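## Task

Remove all support blocks still attached to the 3D-printed bracket. These are ribbed pieces printed beneath the overhangs in off-white support filament. Each must end up completely within the scrap tray's walls. The bracket must finish resting on the table with its single thin leg, beneath one end of the top bar, unbroken; a broken leg means failure. The reference image 'finished part' shows the bracket alone, so everything in it is bracket. 'sliced job' shows the bracket as printed, with supports in green tones. Some supports may already be gone, and some may be hidden behind the bracket or another block. Both images put the same top-bar end on the left. At the end, release everything and move the grippers away. Nothing may stay in place only because the robot holds it.

## Robot and tools

Robot: two arms, left_arm and right_arm, each ending in a parallel two-finger gripper. Each has a wrist camera: cam_left_wrist and cam_right_wrist, both 672x504. The fingers point along the gripper's own +z axis and close along its y axis. The reported position is the midpoint between the finger pads, about 5 mm short of the tips.

Scene frame: the state line reports every gripper in one shared frame. Positions are in metres and orientation is a quaternion in wxyz order. The origin sits on the table surface midway between the arms. +x points out over the table, +z points up, and left_arm is on the +y side. The arm names do not correspond to the left or right of an image. Printed positions can be slightly wrong, more so when an arm is stretched far.

Command row: every motion uses a single list of 14 numbers covering both arms, each in [-1, 1]. The first 7 are for left_arm: dx, dy, dz, rx, ry, rz, opening. The last 7 are the same for right_arm. Always send all 14, including for an arm that should not move.

The first six numbers of each arm are an offset, not a pose. They are given in that gripper's own axes, not the scene frame. They are measured from the gripper pose in the most recent result that showed it. Before any result in the scene, and for later calls within the same reply, they are measured from wherever the arm is when the action begins. A value of 1.0 means 0.6 m of travel or 180 degrees of rotation. rx, ry, rz form one rotation vector. Sending zeros does not hold still: it drives the arm back to its reference pose. To keep an arm put, send the offset that returns it to where it should be.

The opening value is absolute, not an offset. +1 means fully open (0.070 m) and -1 means shut. A full close needs about 1 s. To hold something, command roughly 0.04 below the current grip_measured; a smaller gap gives a gentler grip. Closing fast squeezes harder.

execute_actions takes actions, a list that is empty or holds one item. An empty list only returns the current state. An item with rows (1 to 15 rows of 14 numbers) and optional steps (at most 15) runs one control step per row, each 1/30 s. If there are fewer rows than steps, the last row repeats. Every row counts from the same reference pose, not from the row before it. An item with only steps (up to 300) is a wait counted from the previous result. The optional pictures flag turns camera images on or off.

move takes target, one 14-number row as above, and optional speed in m/s (0.002 to 0.5, default 0.25). Turning speed is capped at twice that value in rad/s. Each gripper follows a straight line toward its target, and both arms finish together within 0.5 to 10 s. The opening is sent when the move starts. Moves do not avoid obstacles or the other arm. Grippers lag behind the path, can overshoot it, and can exceed the set speed near full reach. The result adds a move: line giving the ending (done, off_target, moving, held, fault) and any limits that acted, plus each gripper's distance from its target. limits=paced means a pose was clipped, and limits=held means a check blocked some steps.



Motion limits: at each step the commanded pose is clipped to within 70 mm and 16 degrees of the measured pose. Large offsets therefore need several actions; check the pose reached and send the remainder. When a pose cannot be fully reached, position takes priority over orientation.

Result lines: 'pose unreachable' means the clearance check altered or blocked a command to the named arm. HELD flags steps that were not sent. grip_measured gives finger opening on the command scale, accurate to within about 1 mm. 'Hand target' shows where the controller is currently driving each gripper. Torque readings are noisy and offset, so do not treat them as contact proof. MOTOR HOT appears from 65 °C; at 80 °C the arm drops whatever it holds and stops. A TORQUE FAULT freezes an arm for 10 s.

What to avoid: knocking anything off the table; the arms colliding or pressing on each other; fast contacts or driving targets deep past a contact; dropping or slamming objects; and twisting the bracket hard enough to snap its thin leg. Wrist joints give way above about 4 N m. Loose objects may occasionally get a small push from outside. Before ending a scene, open both grippers and pull them clear.

Each tool is called as name(argument=value, ...) on one line, values as JSON.

Reference images:

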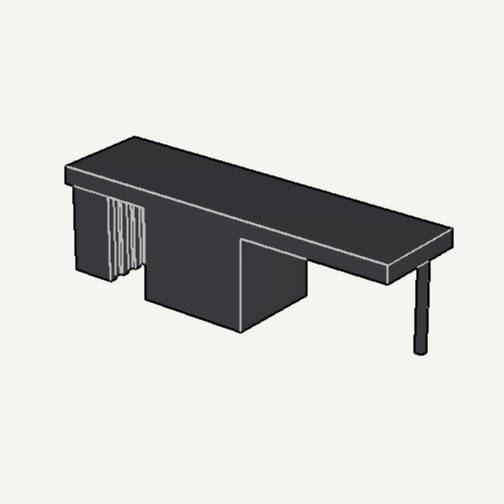

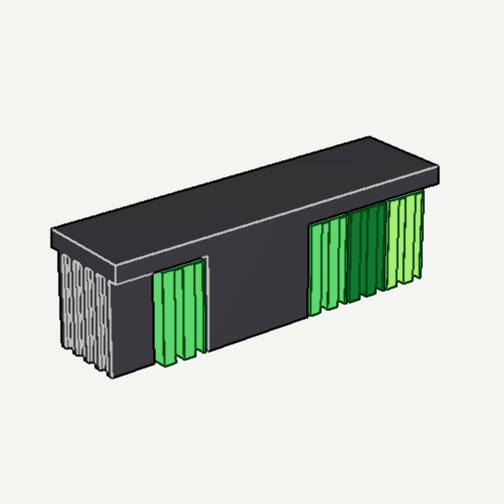

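## Session

execute_actions(actions=[])

Scene clock: 0.00 s of 8100.00 s.
left_arm: end_effector_position=(+0.5487, +0.2303, +0.2894) grip_measured=+1.00 end_effector_quat_wxyz=(+0.308, -0.196, +0.795, -0.484) | right_arm: end_effector_position=(+0.0192, +0.0763, +0.1892) grip_measured=+1.00 end_effector_quat_wxyz=(-0.245, +0.962, +0.062, +0.104)
Joint positions: left_arm=[ 0.325  2.151 -2.085 -1.127  0.969  0.044  0.07 ] | right_arm=[ 1.347  1.602 -1.329 -0.182  0.871 -1.684  0.07 ]
Joint torques (N m, as the arm reports them, + toward a larger angle): no reading
Motor temperatures (°C, as the motors report them): left_arm=[26 26 27 31 28 27] | right_arm=[26 30 28 26 28 29]
Hand target (left_arm): +0.549, +0.230, +0.289; +0.308, -0.196, +0.795, -0.484
Hand target (right_arm): +0.019, +0.076, +0.189; -0.245, +0.962, +0.062, +0.104

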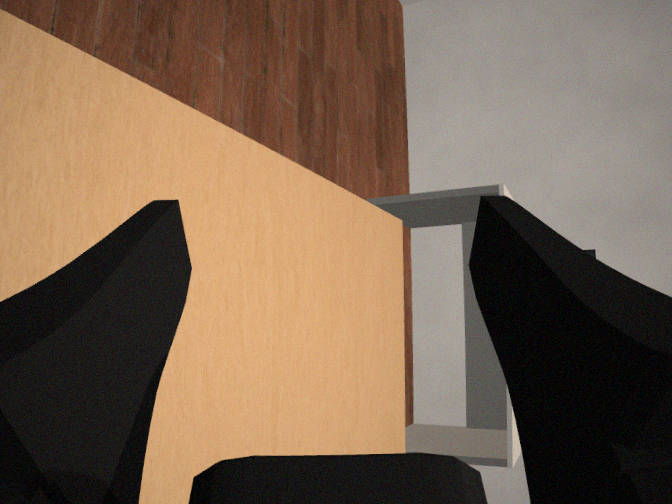

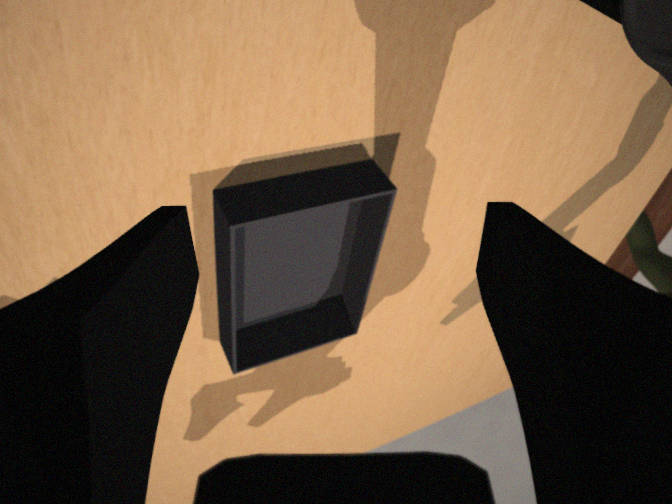

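move(target=[0.4,0.01,-0.42,-0.27,0.037,0.222,1,0.307,0.3,-0.29,0.18,0.243,0.91,1], speed=0.4)

Scene clock: 8.27 s of 8100.00 s.
left_arm: end_effector_position=(+0.2014, +0.2491, +0.2957) grip_measured=+1.00 end_effector_quat_wxyz=(+0.329, +0.005, +0.944, -0.021) | right_arm: end_effector_position=(+0.1991, -0.1523, +0.3027) grip_measured=+1.00 end_effector_quat_wxyz=(+0.354, -0.071, +0.931, +0.061)
Joint positions: left_arm=[-0.294  0.981 -1.173  0.259  1.229 -0.464  0.07 ] | right_arm=[ 0.826  1.172 -1.275 -0.502  1.217  0.876  0.07 ]
Joint torques (N m, as the arm reports them, + toward a larger angle): left_arm=[ 0.59  0.33 -4.08 -0.02 -0.46  0.17] | right_arm=[ 2.04 -2.72 -6.28 -0.27 -0.16 -0.15]
Motor temperatures (°C, as the motors report them): left_arm=[26 26 27 31 28 27] | right_arm=[26 30 29 26 28 29]
Hand target (left_arm): +0.202, +0.249, +0.296; +0.329, +0.005, +0.944, -0.021
Hand target (right_arm): +0.199, -0.152, +0.302; +0.354, -0.072, +0.931, +0.060
Off the commanded pose (left_arm): 0.003 m, 4 deg.
Off the commanded pose (right_arm): 0.004 m, 10 deg.
joint sent to its limit (left arm) — the command would take joint 5 (wrist pitch) past its upper limit, so that joint was sent only as far as its limit.
joint sent to its limit (right arm) — the command would take joint 5 (wrist pitch) past its upper limit, so that joint was sent only as far as its limit.
After step 90, 1.13 s passed at rest.
move: off_target (left_arm, right_arm)

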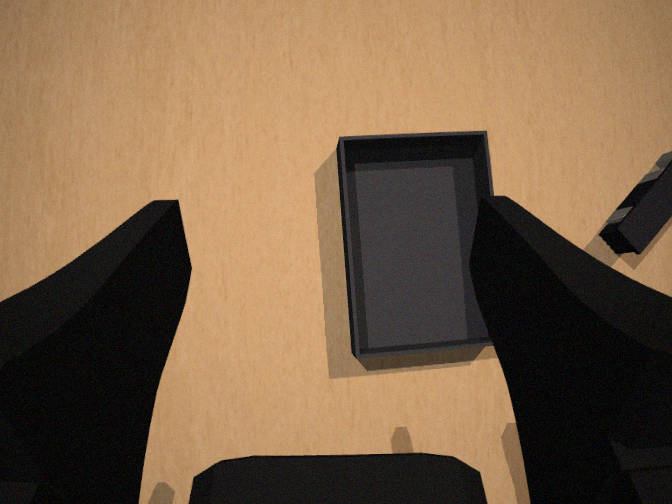

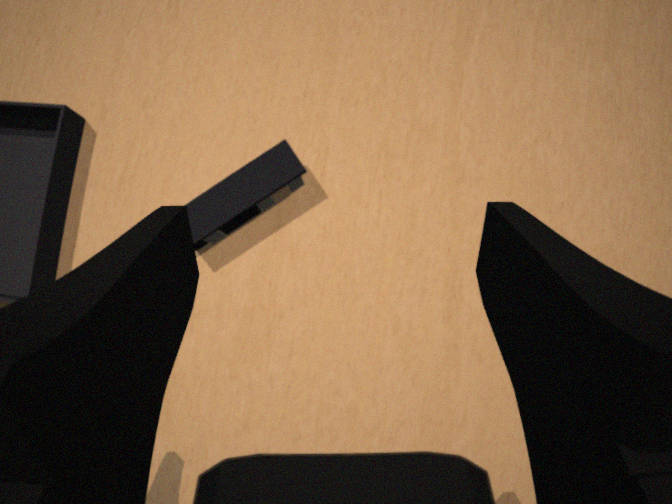

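move(target=[0.077,-0.40,0.327,0.161,0.01,0.203,1,0.21,-0.09,0.14,-0.133,-0.15,-0.149,1], speed=0.4)

Scene clock: 13.50 s of 8100.00 s.
left_arm: end_effector_position=(+0.2832, -0.0015, +0.1267) grip_measured=+1.00 end_effector_quat_wxyz=(+0.295, +0.383, +0.863, -0.148) | right_arm: end_effector_position=(+0.1710, -0.2066, +0.1535) grip_measured=+1.00 end_effector_quat_wxyz=(+0.541, -0.343, +0.749, +0.169)
Joint positions: left_arm=[-0.55   1.7   -1.125 -0.244  0.428  0.302  0.07 ] | right_arm=[-0.453  0.835 -0.14  -1.593 -0.926  0.947  0.07 ]
Joint torques (N m, as the arm reports them, + toward a larger angle): left_arm=[-0.08 -5.8  -3.8   0.02 -0.53 -0.21] | right_arm=[ 1.03  1.66 -6.14  0.58 -0.24  0.28]
Motor temperatures (°C, as the motors report them): left_arm=[26 26 27 31 28 27] | right_arm=[26 30 29 26 28 29]
Hand target (left_arm): +0.283, -0.002, +0.127; +0.295, +0.383, +0.863, -0.148
Hand target (right_arm): +0.171, -0.207, +0.154; +0.541, -0.343, +0.749, +0.169
Off the commanded pose (left_arm): 0.006 m, 1 deg.
Off the commanded pose (right_arm): 0.004 m, 2 deg.
move: off_target (left_arm, right_arm)

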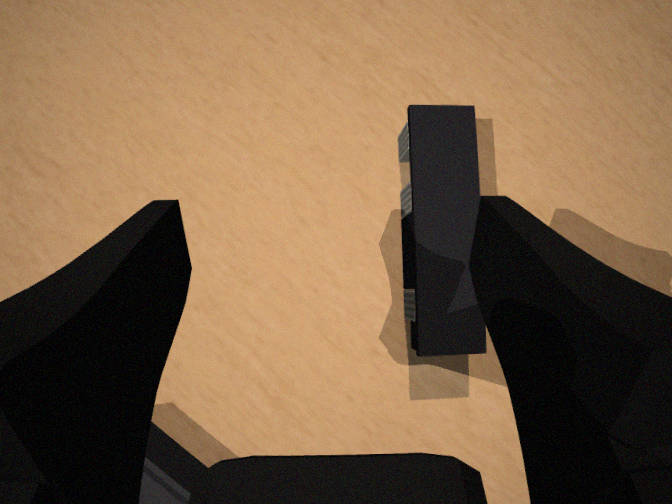

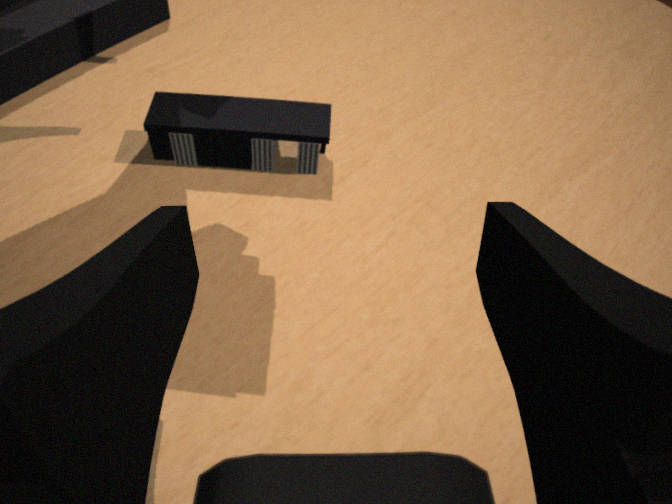

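move(target=[0.043,-0.075,0.082,0,0.21,-0.015,1,0,0,0,0,0,0,1])

zoom_image(camera="cam_right_wrist", region=[100,0,400,220])

Scene clock: 16.67 s of 8100.00 s.
left_arm: end_effector_position=(+0.2565, -0.0403, +0.0754) grip_measured=+1.00 end_effector_quat_wxyz=(+0.029, +0.389, +0.920, -0.039) | right_arm: end_effector_position=(+0.1709, -0.2066, +0.1536) grip_measured=+1.00 end_effector_quat_wxyz=(+0.541, -0.343, +0.749, +0.169)
Joint positions: left_arm=[-0.68   2.149 -1.805 -0.049  1.229 -0.038  0.07 ] | right_arm=[-0.453  0.834 -0.14  -1.593 -0.925  0.947  0.07 ]
Joint torques (N m, as the arm reports them, + toward a larger angle): left_arm=[ 0.59 -8.7  -3.93 -0.29 -0.12  0.14] | right_arm=[ 1.57  2.64 -4.9   0.8  -0.18 -0.15]
Motor temperatures (°C, as the motors report them): left_arm=[26 26 27 31 28 27] | right_arm=[26 30 29 26 28 29]
Hand target (left_arm): +0.257, -0.040, +0.076; +0.029, +0.389, +0.920, -0.040
Hand target (right_arm): +0.171, -0.207, +0.154; +0.541, -0.343, +0.749, +0.169
Off the commanded pose (left_arm): 0.002 m, 4 deg.
Off the commanded pose (right_arm): 0.000 m, 0 deg.
joint sent to its limit (left arm) — the command would take joint 5 (wrist pitch) past its upper limit, so that joint was sent only as far as its limit.
move: off_target (left_arm)

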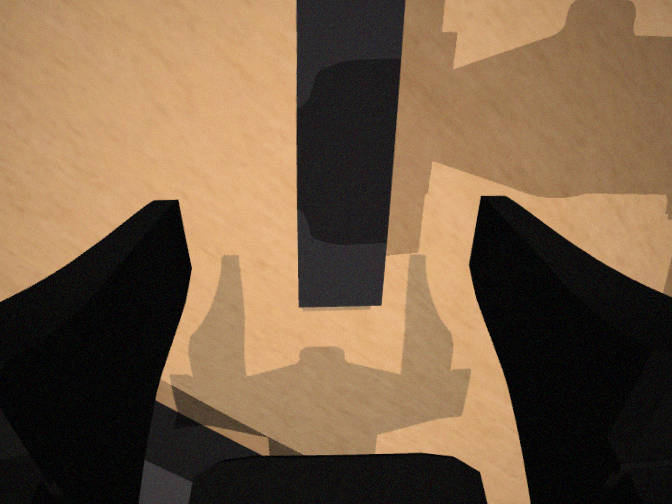

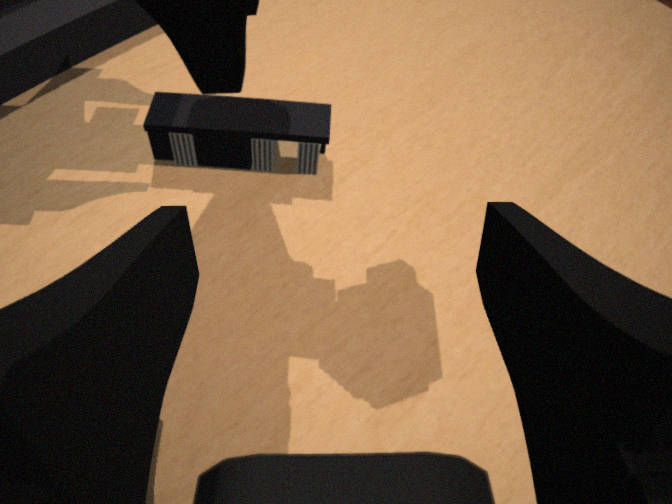

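Region (100, 0, 400, 220) of cam_right_wrist's 672x504 image, scaled by 1.680, with more detail than that image has; it fills the top 370 rows of this view, and the rest is white.

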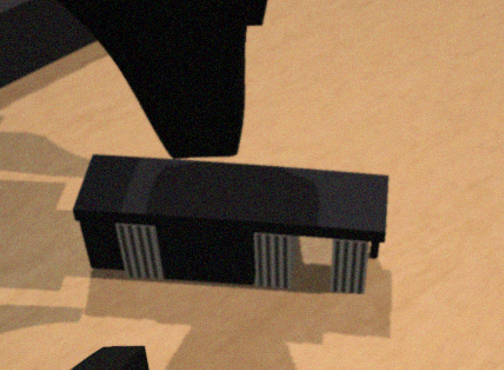

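move(target=[0.004,-0.004,0.08,-0.012,0.025,0,0.4,0,0,0,0,0,0,1], speed=0.1)

zoom_image(camera="cam_right_wrist", region=[100,0,400,220])

Scene clock: 18.17 s of 8100.00 s.
left_arm: end_effector_position=(+0.2545, -0.0456, +0.0277) grip_measured=+0.40 end_effector_quat_wxyz=(-0.000, +0.390, +0.921, -0.007) | right_arm: end_effector_position=(+0.1710, -0.2066, +0.1535) grip_measured=+1.00 end_effector_quat_wxyz=(+0.541, -0.343, +0.749, +0.169)
Joint positions: left_arm=[-0.707  2.273 -1.841 -0.013  1.22  -0.074  0.049] | right_arm=[-0.453  0.835 -0.14  -1.593 -0.925  0.947  0.07 ]
Joint torques (N m, as the arm reports them, + toward a larger angle): left_arm=[ 0.31 -9.16 -4.53 -0.01  0.03 -0.01] | right_arm=[ 1.43  1.4  -4.89  0.78 -0.2  -0.15]
Motor temperatures (°C, as the motors report them): left_arm=[26 27 27 31 28 27] | right_arm=[26 30 29 26 28 29]
Hand target (left_arm): +0.255, -0.045, +0.028; -0.000, +0.390, +0.921, -0.007
Hand target (right_arm): +0.171, -0.207, +0.154; +0.541, -0.343, +0.749, +0.169
Off the commanded pose (left_arm): 0.001 m, 0 deg.
Off the commanded pose (right_arm): 0.000 m, 0 deg.
move: done

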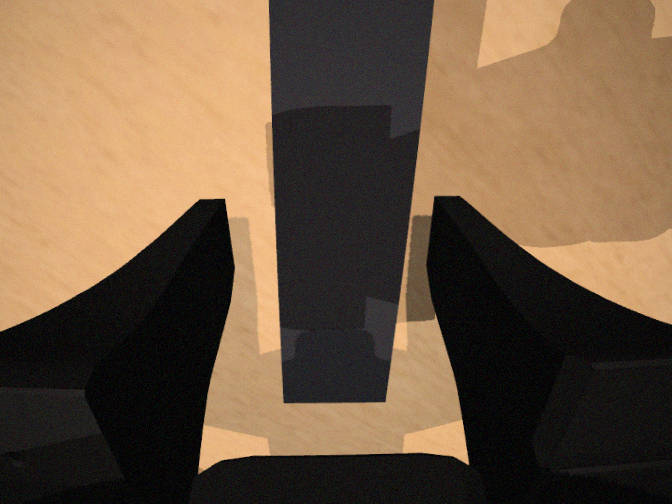

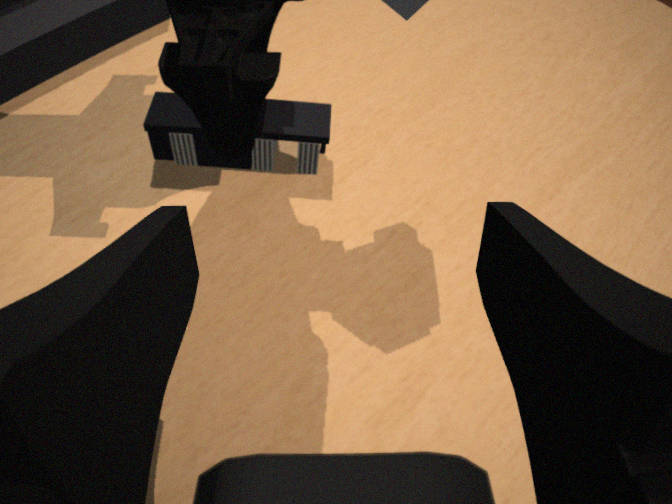

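Region (100, 0, 400, 220) of cam_right_wrist's 672x504 image, scaled by 1.680, with more detail than that image has; it fills the top 370 rows of this view, and the rest is white.

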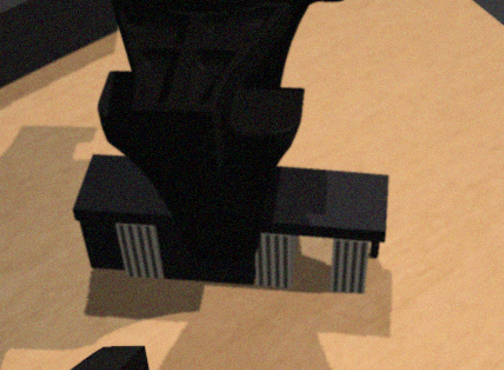

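execute_actions(actions=[{"rows":[[0.005,-0.005,0,0,0,0.008,0.1,0,0,0,0,0,0,1]]}], pictures=false)

move(target=[0,0,0,0,0,0,-0.35,0,0,0,0,0,0,1])

move(target=[0.05,0.05,-0.12,0,-0.1,0,-0.35,0,0,0,0,0,0,1], speed=0.12)

Scene clock: 20.07 s of 8100.00 s.
left_arm: end_effector_position=(+0.2504, -0.0457, +0.0283) grip_measured=+0.10 end_effector_quat_wxyz=(+0.000, +0.402, +0.916, -0.007) | right_arm: end_effector_position=(+0.1709, -0.2066, +0.1536) grip_measured=+1.00 end_effector_quat_wxyz=(+0.541, -0.343, +0.749, +0.169)
Joint positions: left_arm=[-0.714  2.261 -1.821 -0.013  1.211 -0.056  0.039] | right_arm=[-0.453  0.834 -0.14  -1.593 -0.925  0.947  0.07 ]
Joint torques (N m, as the arm reports them, + toward a larger angle): left_arm=[ 0.14 -8.18 -2.76 -0.07 -0.27 -0.17] | right_arm=[ 1.43  1.51 -4.88  0.74 -0.2  -0.14]
Motor temperatures (°C, as the motors report them): left_arm=[26 27 27 31 28 27] | right_arm=[26 30 29 26 28 29]
Hand target (left_arm): +0.250, -0.046, +0.028; -0.000, +0.402, +0.916, -0.007
Hand target (right_arm): +0.171, -0.207, +0.154; +0.541, -0.343, +0.749, +0.169
Off the commanded pose (left_arm): 0.001 m, 0 deg.
Off the commanded pose (right_arm): 0.000 m, 0 deg.
Steps of this call (steps 1 to 42: nothing new was sent; steps 43 to 57: all 15 steps of this action). Readings (end_effector_position):
43: left_arm (+0.2546, -0.0454, +0.0281) | right_arm (+0.1709, -0.2066, +0.1536)
44: left_arm (+0.2541, -0.0454, +0.0285) | right_arm (+0.1709, -0.2066, +0.1536)
46: left_arm (+0.2509, -0.0458, +0.0287) | right_arm (+0.1709, -0.2066, +0.1536)
50: left_arm (+0.2505, -0.0459, +0.0286) | right_arm (+0.1709, -0.2066, +0.1536)
57: the state above

Scene clock: 20.80 s of 8100.00 s.
left_arm: end_effector_position=(+0.2503, -0.0456, +0.0279) grip_measured=-0.13 end_effector_quat_wxyz=(+0.000, +0.401, +0.916, -0.007) | right_arm: end_effector_position=(+0.1709, -0.2066, +0.1536) grip_measured=+1.00 end_effector_quat_wxyz=(+0.541, -0.343, +0.749, +0.169)
Joint positions: left_arm=[-0.714  2.262 -1.821 -0.013  1.21  -0.056  0.03 ] | right_arm=[-0.453  0.834 -0.14  -1.593 -0.925  0.947  0.07 ]
Joint torques (N m, as the arm reports them, + toward a larger angle): left_arm=[ 0.11 -8.26 -2.88 -0.03 -0.26 -0.2 ] | right_arm=[ 1.42  1.57 -4.91  0.74 -0.2  -0.14]
Motor temperatures (°C, as the motors report them): left_arm=[26 27 27 31 28 27] | right_arm=[26 30 29 26 28 29]
Hand target (left_arm): +0.250, -0.046, +0.028; +0.000, +0.401, +0.916, -0.007
Hand target (right_arm): +0.171, -0.207, +0.154; +0.541, -0.343, +0.749, +0.169
Off the commanded pose (left_arm): 0.000 m, 0 deg.
Off the commanded pose (right_arm): 0.000 m, 0 deg.
move: done

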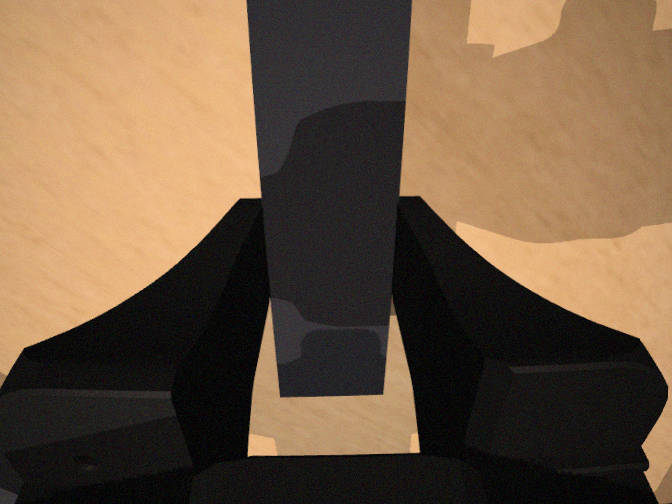

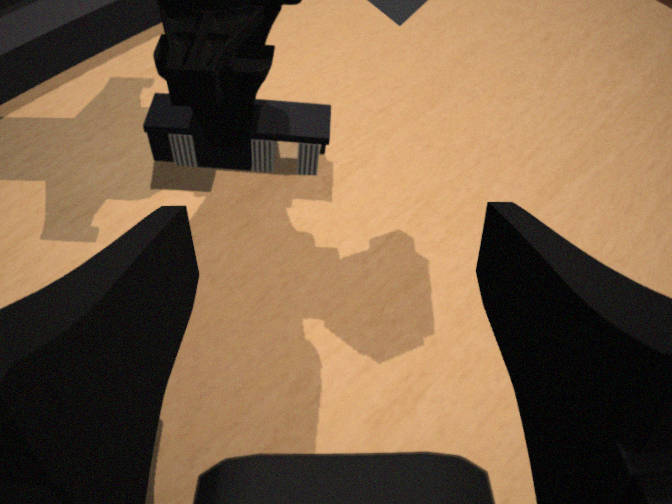

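Scene clock: 22.37 s of 8100.00 s.
left_arm: end_effector_position=(+0.2511, -0.0013, +0.0975) grip_measured=-0.13 end_effector_quat_wxyz=(+0.144, +0.395, +0.905, -0.069) | right_arm: end_effector_position=(+0.1709, -0.2066, +0.1536) grip_measured=+1.00 end_effector_quat_wxyz=(+0.541, -0.343, +0.749, +0.169)
Joint positions: left_arm=[-0.646  1.837 -1.351 -0.017  0.852  0.015  0.03 ] | right_arm=[-0.453  0.834 -0.14  -1.593 -0.925  0.947  0.07 ]
Joint torques (N m, as the arm reports them, + toward a larger angle): left_arm=[ 0.06 -5.99 -4.06 -0.27 -0.31  0.16] | right_arm=[ 1.43  1.56 -4.9   0.74 -0.2  -0.14]
Motor temperatures (°C, as the motors report them): left_arm=[26 27 27 31 28 27] | right_arm=[26 30 29 26 28 29]
Hand target (left_arm): +0.251, -0.002, +0.098; +0.143, +0.395, +0.905, -0.069
Hand target (right_arm): +0.171, -0.207, +0.154; +0.541, -0.343, +0.749, +0.169
Off the commanded pose (left_arm): 0.002 m, 0 deg.
Off the commanded pose (right_arm): 0.000 m, 0 deg.
move: done

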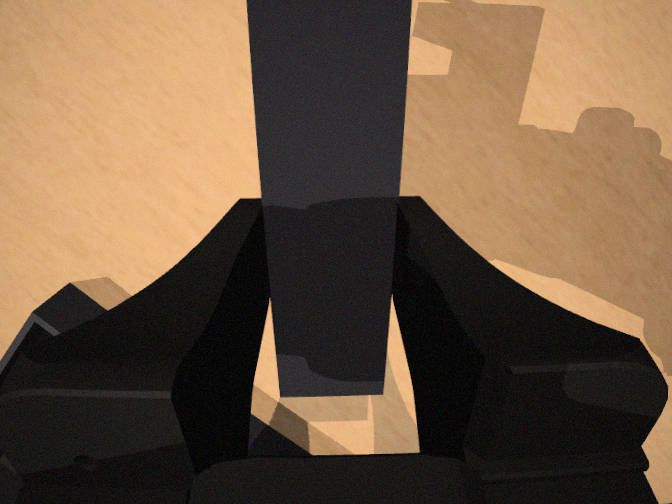

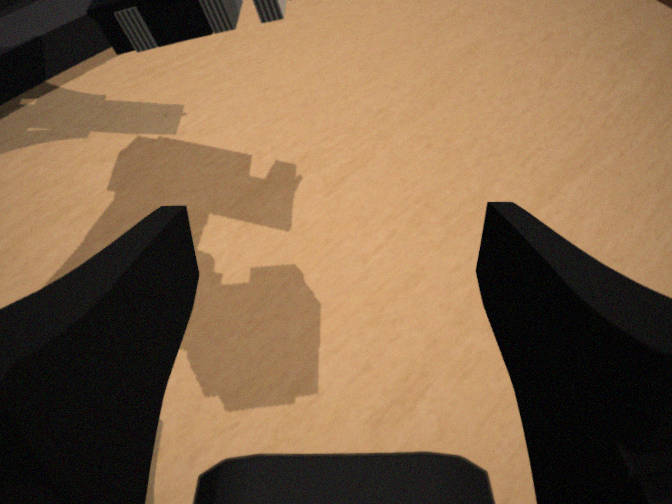

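move(target=[0.198,0.133,-0.094,0.059,0.048,-0.272,-0.35,0,0,0,0,0,0,-1])

move(target=[0,0,0,0,0,0,-0.35,-0.108,0.228,0.343,-0.249,-0.021,-0.055,-1])

Scene clock: 28.30 s of 8100.00 s.
left_arm: end_effector_position=(+0.2176, +0.1473, +0.1106) grip_measured=-0.13 end_effector_quat_wxyz=(-0.004, +0.002, +0.984, -0.180) | right_arm: end_effector_position=(+0.1709, -0.2066, +0.1536) grip_measured=-0.98 end_effector_quat_wxyz=(+0.541, -0.343, +0.749, +0.169)
Joint positions: left_arm=[-0.141  1.545 -1.012 -0.4    1.055 -0.123  0.03 ] | right_arm=[-0.453  0.834 -0.14  -1.593 -0.925  0.947  0.001]
Joint torques (N m, as the arm reports them, + toward a larger angle): left_arm=[-0.41 -4.08 -3.26 -0.45 -0.27  0.04] | right_arm=[ 1.44  1.57 -4.91  0.74 -0.2  -0.15]
Motor temperatures (°C, as the motors report them): left_arm=[26 27 27 31 28 27] | right_arm=[26 30 29 26 28 29]
Hand target (left_arm): +0.218, +0.147, +0.111; -0.004, +0.002, +0.984, -0.180
Hand target (right_arm): +0.171, -0.207, +0.154; +0.541, -0.343, +0.749, +0.169
Off the commanded pose (left_arm): 0.005 m, 1 deg.
Off the commanded pose (right_arm): 0.000 m, 0 deg.
After step 90, 0.83 s passed at rest.
move: off_target (left_arm)

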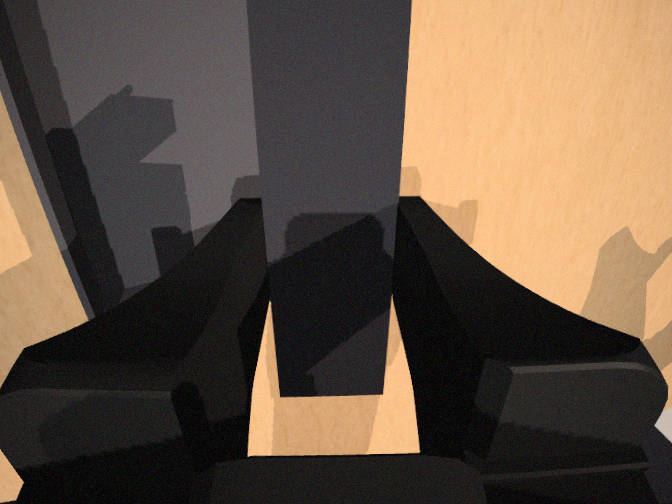

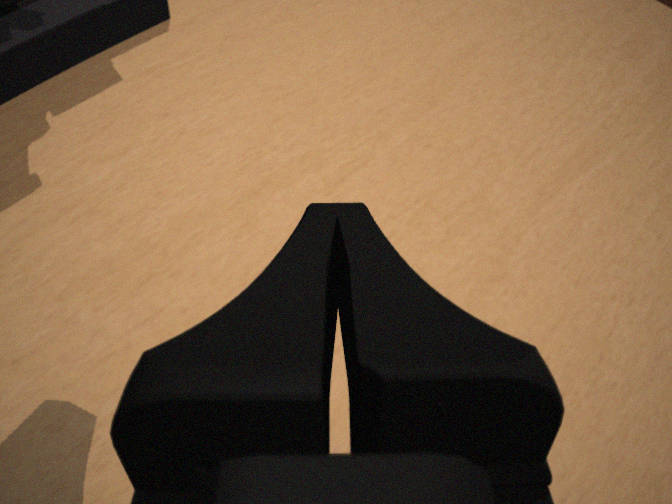

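Scene clock: 30.33 s of 8100.00 s.
left_arm: end_effector_position=(+0.2175, +0.1473, +0.1106) grip_measured=-0.13 end_effector_quat_wxyz=(-0.004, +0.002, +0.984, -0.180) | right_arm: end_effector_position=(+0.2303, +0.0424, +0.1255) grip_measured=-0.98 end_effector_quat_wxyz=(+0.409, -0.574, +0.576, +0.413)
Joint positions: left_arm=[-0.141  1.545 -1.012 -0.4    1.055 -0.123  0.03 ] | right_arm=[ 0.381  1.926 -0.971 -1.377 -0.976  0.742  0.001]
Joint torques (N m, as the arm reports them, + toward a larger angle): left_arm=[ 0.15 -3.78 -3.55 -0.46 -0.19 -0.02] | right_arm=[ 1.21 -8.36 -3.03  0.64 -0.56 -0.11]
Motor temperatures (°C, as the motors report them): left_arm=[26 27 27 31 28 27] | right_arm=[26 30 29 26 28 29]
Hand target (left_arm): +0.218, +0.147, +0.111; -0.004, +0.002, +0.984, -0.180
Hand target (right_arm): +0.230, +0.042, +0.126; -0.410, +0.574, -0.576, -0.413
Off the commanded pose (left_arm): 0.000 m, 0 deg.
Off the commanded pose (right_arm): 0.003 m, 1 deg.
move: done

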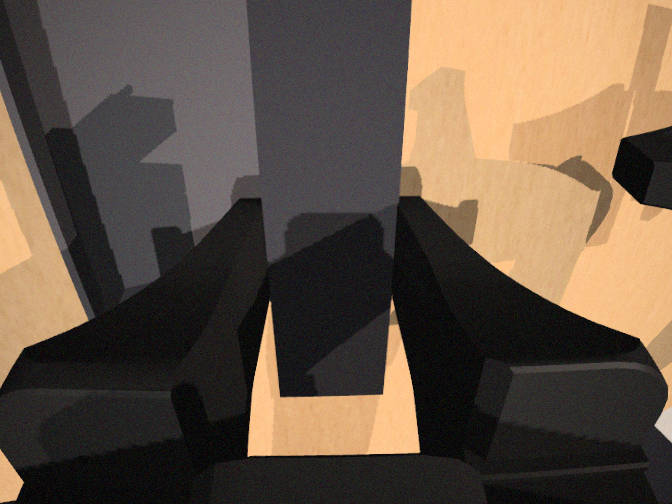

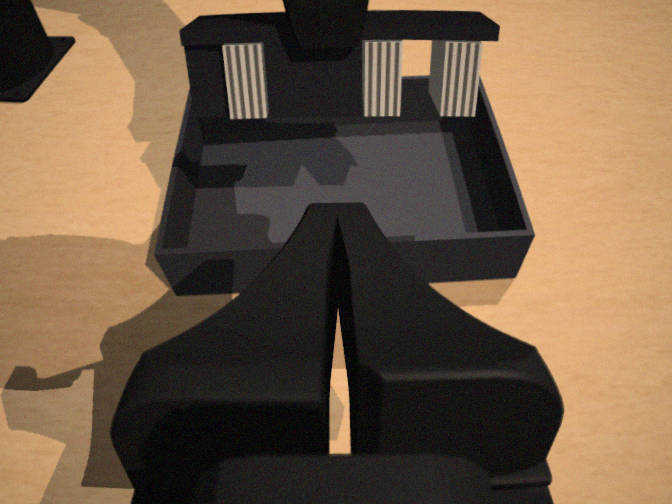

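move(target=[0,0.018,0.047,0,0,0,-0.35,0.047,-0.027,0.092,0,0,0,-1], speed=0.1)

Scene clock: 32.33 s of 8100.00 s.
left_arm: end_effector_position=(+0.2172, +0.1472, +0.0801) grip_measured=-0.13 end_effector_quat_wxyz=(-0.005, +0.002, +0.984, -0.180) | right_arm: end_effector_position=(+0.2459, +0.0857, +0.0798) grip_measured=-0.98 end_effector_quat_wxyz=(+0.409, -0.574, +0.576, +0.413)
Joint positions: left_arm=[-0.141  1.59  -0.932 -0.434  0.941 -0.062  0.03 ] | right_arm=[ 0.464  2.137 -1.112 -1.254 -0.945  0.644  0.001]
Joint torques (N m, as the arm reports them, + toward a larger angle): left_arm=[-0.29 -4.68 -3.49 -0.41  0.09  0.05] | right_arm=[  0.87 -10.33  -3.99   0.4   -0.57   0.12]
Motor temperatures (°C, as the motors report them): left_arm=[26 27 27 31 28 27] | right_arm=[26 30 29 26 28 29]
Hand target (left_arm): +0.217, +0.147, +0.081; -0.004, +0.002, +0.984, -0.180
Hand target (right_arm): +0.246, +0.085, +0.080; -0.410, +0.574, -0.576, -0.414
Off the commanded pose (left_arm): 0.000 m, 0 deg.
Off the commanded pose (right_arm): 0.001 m, 0 deg.
move: done

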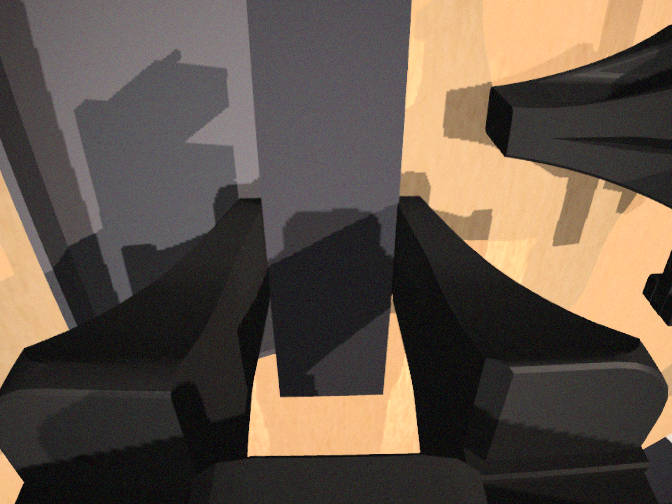

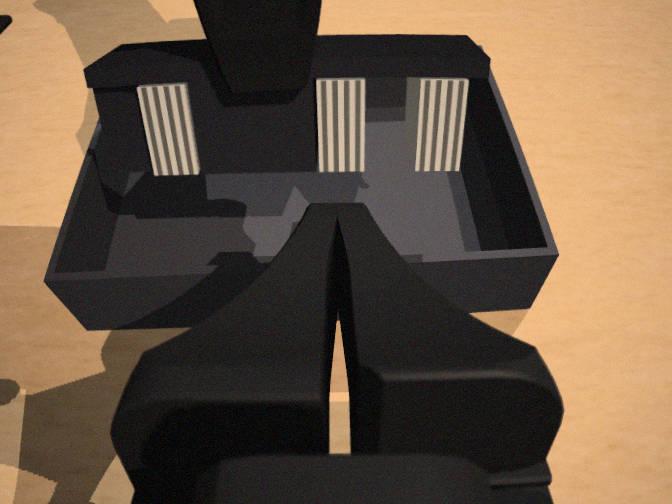

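move(target=[0,0.024,-0.008,0,0,0,-0.35,-0.022,-0.005,0.053,0,0,0,-1], speed=0.05)

Scene clock: 34.03 s of 8100.00 s.
left_arm: end_effector_position=(+0.2170, +0.1623, +0.0794) grip_measured=-0.13 end_effector_quat_wxyz=(-0.005, +0.002, +0.984, -0.180) | right_arm: end_effector_position=(+0.2485, +0.1207, +0.0822) grip_measured=-0.98 end_effector_quat_wxyz=(+0.409, -0.573, +0.576, +0.414)
Joint positions: left_arm=[-0.085  1.577 -0.913 -0.437  0.955 -0.006  0.03 ] | right_arm=[ 0.536  2.188 -1.232 -1.237 -0.883  0.708  0.001]
Joint torques (N m, as the arm reports them, + toward a larger angle): left_arm=[-0.07 -4.51 -2.76 -0.51  0.06  0.11] | right_arm=[ 0.84 -9.19 -4.22  0.56 -0.5   0.03]
Motor temperatures (°C, as the motors report them): left_arm=[26 27 27 31 28 27] | right_arm=[26 30 29 26 28 29]
Hand target (left_arm): +0.217, +0.162, +0.079; -0.005, +0.002, +0.984, -0.180
Hand target (right_arm): +0.249, +0.120, +0.082; -0.409, +0.573, -0.576, -0.414
Off the commanded pose (left_arm): 0.000 m, 0 deg.
Off the commanded pose (right_arm): 0.001 m, 0 deg.
move: done

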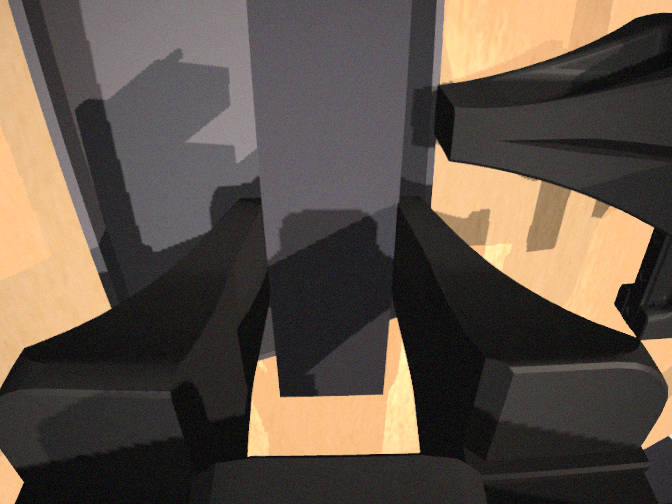

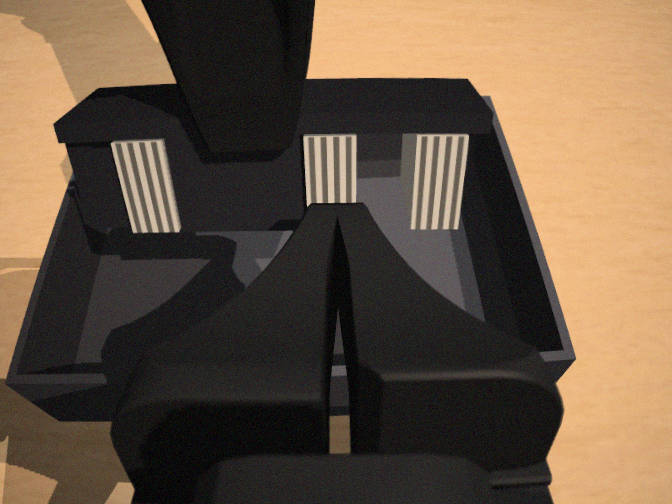

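move(target=[0,0,0,0,0,0,-0.35,0,-0.002,0.024,0,0,0,-1], speed=0.01)

Scene clock: 36.20 s of 8100.00 s.
left_arm: end_effector_position=(+0.2169, +0.1623, +0.0794) grip_measured=-0.13 end_effector_quat_wxyz=(-0.005, +0.002, +0.984, -0.180) | right_arm: end_effector_position=(+0.2495, +0.1344, +0.0774) grip_measured=-0.98 end_effector_quat_wxyz=(+0.409, -0.573, +0.576, +0.415)
Joint positions: left_arm=[-0.085  1.577 -0.913 -0.437  0.955 -0.006  0.03 ] | right_arm=[ 0.561  2.224 -1.281 -1.223 -0.863  0.718  0.001]
Joint torques (N m, as the arm reports them, + toward a larger angle): left_arm=[ 0.38 -4.42 -2.84 -0.52  0.02  0.05] | right_arm=[ 1.64 -9.21 -5.6   0.6  -0.39  0.28]
Motor temperatures (°C, as the motors report them): left_arm=[26 27 27 31 28 27] | right_arm=[26 30 29 26 28 29]
Hand target (left_arm): +0.217, +0.162, +0.079; -0.005, +0.002, +0.984, -0.180
Hand target (right_arm): +0.250, +0.134, +0.077; -0.409, +0.573, -0.576, -0.414
Off the commanded pose (left_arm): 0.000 m, 0 deg.
Off the commanded pose (right_arm): 0.000 m, 0 deg.
move: done

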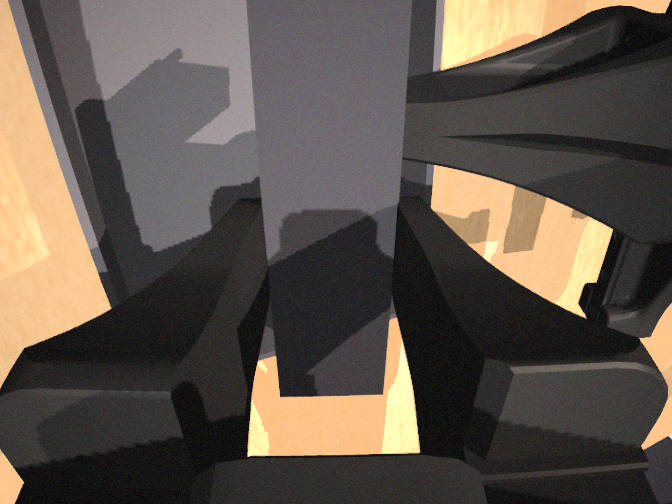

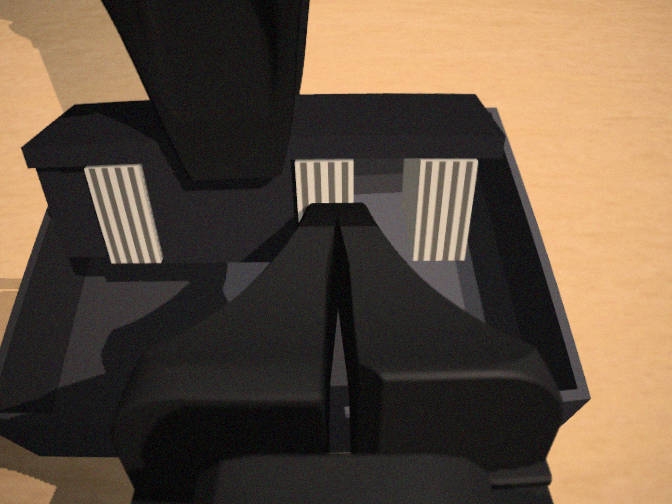

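move(target=[0,0,0,0,0,0,-0.35,0,0,0.01,0,0,0,-1], speed=0.005)

Scene clock: 38.07 s of 8100.00 s.
left_arm: end_effector_position=(+0.2168, +0.1622, +0.0794) grip_measured=-0.13 end_effector_quat_wxyz=(-0.005, +0.002, +0.984, -0.180) | right_arm: end_effector_position=(+0.2494, +0.1402, +0.0754) grip_measured=-0.98 end_effector_quat_wxyz=(+0.409, -0.573, +0.576, +0.415)
Joint positions: left_arm=[-0.086  1.577 -0.912 -0.437  0.955 -0.007  0.03 ] | right_arm=[ 0.573  2.239 -1.301 -1.217 -0.855  0.721  0.001]
Joint torques (N m, as the arm reports them, + toward a larger angle): left_arm=[ 0.62 -4.17 -4.55 -0.14  0.04  0.22] | right_arm=[ 1.7  -9.3  -5.72  0.6  -0.37  0.29]
Motor temperatures (°C, as the motors report them): left_arm=[26 27 27 31 28 27] | right_arm=[26 30 29 26 28 29]
Hand target (left_arm): +0.217, +0.162, +0.079; -0.005, +0.002, +0.984, -0.180
Hand target (right_arm): +0.249, +0.140, +0.075; -0.409, +0.573, -0.576, -0.415
Off the commanded pose (left_arm): 0.000 m, 0 deg.
Off the commanded pose (right_arm): 0.000 m, 0 deg.
move: done

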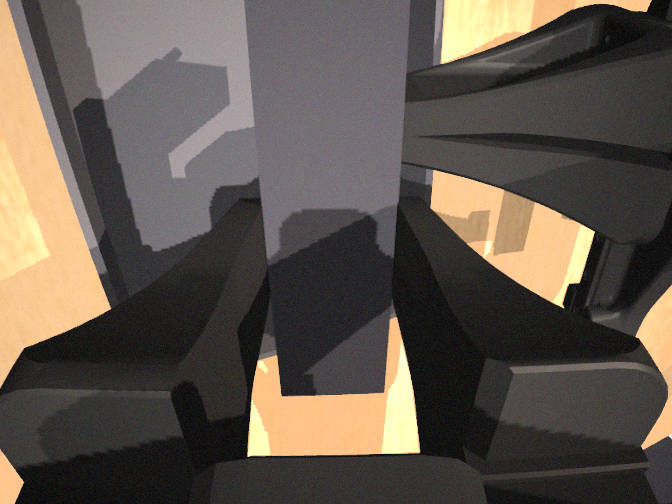

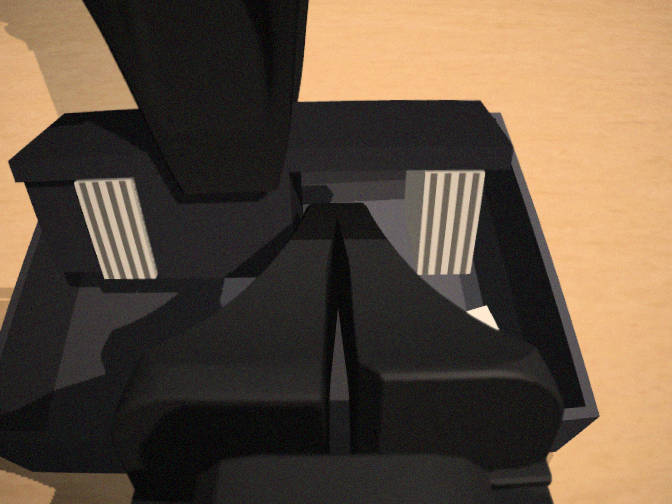

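move(target=[0,0,0,0,0,0,-0.35,0,0,-0.018,0,0,0,-1], speed=0.05)

move(target=[0.037,0,0,0,0,0,-0.35,0,0,0,0,0,0,-1], speed=0.05)

move(target=[0,0,0,0,0,0,-0.35,0,0,0.018,0,0,0,-1], speed=0.006)

Scene clock: 39.67 s of 8100.00 s.
left_arm: end_effector_position=(+0.2169, +0.1623, +0.0795) grip_measured=-0.13 end_effector_quat_wxyz=(-0.005, +0.002, +0.984, -0.180) | right_arm: end_effector_position=(+0.2496, +0.1298, +0.0789) grip_measured=-0.98 end_effector_quat_wxyz=(+0.409, -0.573, +0.576, +0.414)
Joint positions: left_arm=[-0.085  1.577 -0.913 -0.437  0.955 -0.007  0.03 ] | right_arm=[ 0.552  2.213 -1.266 -1.229 -0.87   0.716  0.001]
Joint torques (N m, as the arm reports them, + toward a larger angle): left_arm=[ 0.15 -3.95 -4.11 -0.18  0.02  0.28] | right_arm=[  0.7  -10.85  -3.79   0.46  -0.55  -0.15]
Motor temperatures (°C, as the motors report them): left_arm=[26 27 27 31 28 27] | right_arm=[26 30 29 26 28 29]
Hand target (left_arm): +0.217, +0.162, +0.079; -0.005, +0.002, +0.984, -0.180
Hand target (right_arm): +0.250, +0.130, +0.079; -0.409, +0.573, -0.576, -0.414
Off the commanded pose (left_arm): 0.000 m, 0 deg.
Off the commanded pose (right_arm): 0.000 m, 0 deg.
move: done

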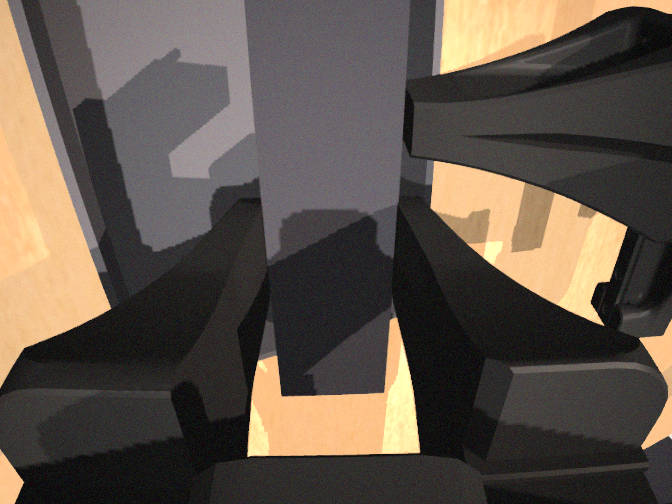

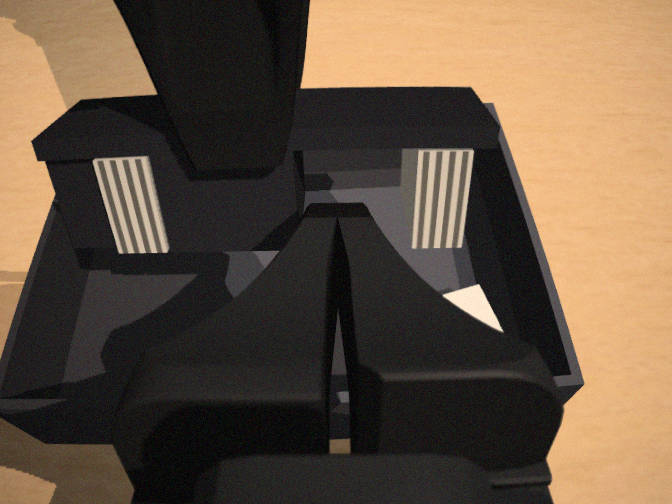

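Scene clock: 40.37 s of 8100.00 s.
left_arm: end_effector_position=(+0.1944, +0.1622, +0.0794) grip_measured=-0.13 end_effector_quat_wxyz=(-0.005, +0.002, +0.984, -0.180) | right_arm: end_effector_position=(+0.2496, +0.1297, +0.0789) grip_measured=-0.98 end_effector_quat_wxyz=(+0.409, -0.573, +0.576, +0.414)
Joint positions: left_arm=[-0.11   1.505 -0.83  -0.44   0.938 -0.024  0.03 ] | right_arm=[ 0.552  2.213 -1.266 -1.229 -0.87   0.716  0.001]
Joint torques (N m, as the arm reports them, + toward a larger angle): left_arm=[-0.05 -3.07 -3.5  -0.51 -0.27 -0.05] | right_arm=[  0.7  -10.9   -3.73   0.46  -0.56  -0.15]
Motor temperatures (°C, as the motors report them): left_arm=[26 27 27 31 28 27] | right_arm=[26 30 29 26 28 29]
Hand target (left_arm): +0.195, +0.162, +0.079; -0.005, +0.002, +0.984, -0.180
Hand target (right_arm): +0.250, +0.130, +0.079; -0.409, +0.573, -0.576, -0.414
Off the commanded pose (left_arm): 0.001 m, 0 deg.
Off the commanded pose (right_arm): 0.000 m, 0 deg.
move: done

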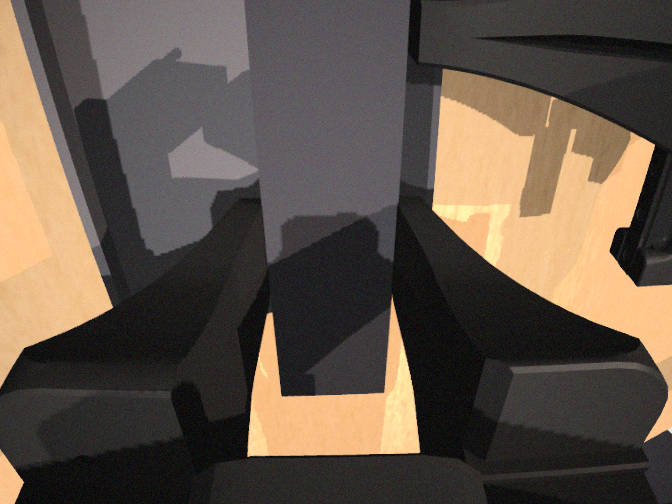

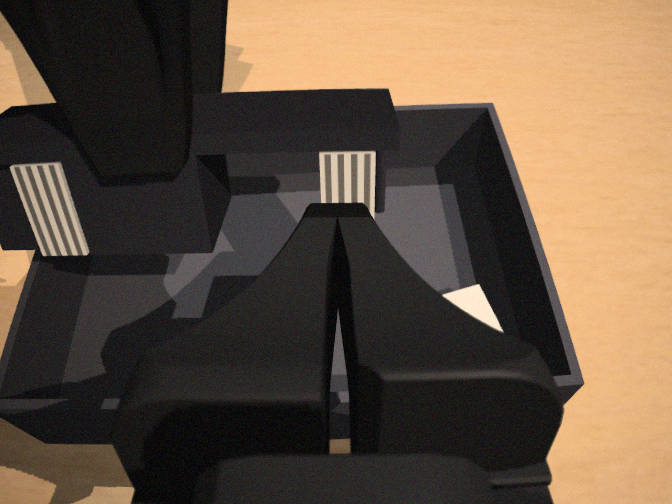

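Scene clock: 42.40 s of 8100.00 s.
left_arm: end_effector_position=(+0.1938, +0.1625, +0.0789) grip_measured=-0.12 end_effector_quat_wxyz=(-0.007, +0.001, +0.984, -0.180) | right_arm: end_effector_position=(+0.2504, +0.1395, +0.0750) grip_measured=-0.98 end_effector_quat_wxyz=(+0.409, -0.572, +0.577, +0.414)
Joint positions: left_arm=[-0.11   1.505 -0.829 -0.439  0.939 -0.025  0.031] | right_arm=[ 0.571  2.239 -1.3   -1.216 -0.853  0.721  0.001]
Joint torques (N m, as the arm reports them, + toward a larger angle): left_arm=[-3.22 -4.71 -4.75 -2.11 -0.57  0.92] | right_arm=[ 6.7  -8.7  -7.33  0.55 -1.05  0.29]
Motor temperatures (°C, as the motors report them): left_arm=[26 27 27 31 28 27] | right_arm=[26 30 29 26 28 29]
Hand target (left_arm): +0.194, +0.162, +0.079; -0.005, +0.002, +0.984, -0.180
Hand target (right_arm): +0.249, +0.140, +0.075; -0.409, +0.573, -0.576, -0.415
Off the commanded pose (left_arm): 0.001 m, 0 deg.
Off the commanded pose (right_arm): 0.001 m, 0 deg.
move: done

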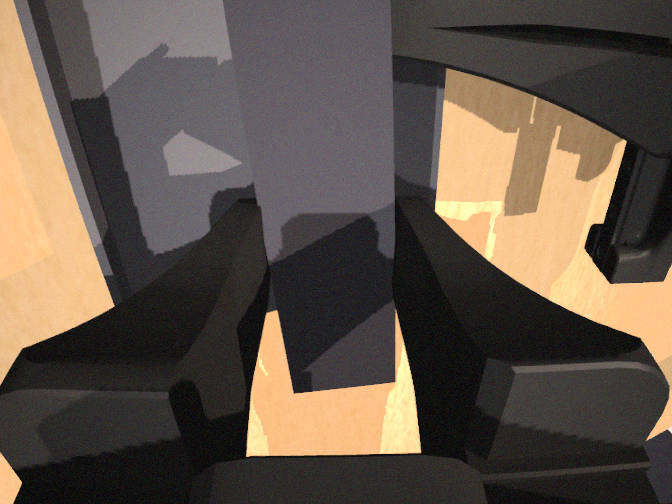

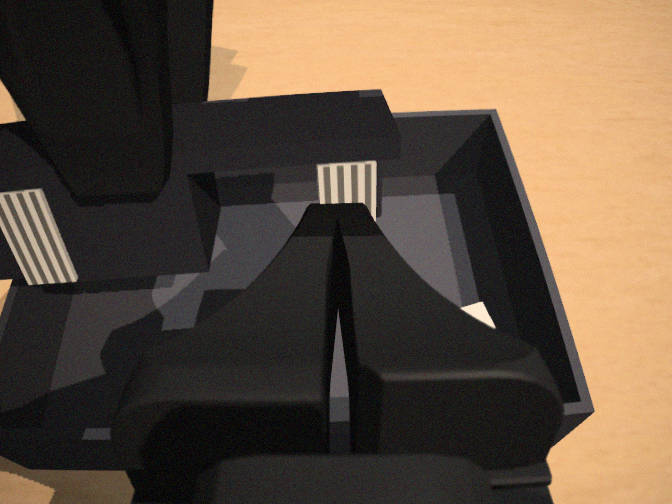

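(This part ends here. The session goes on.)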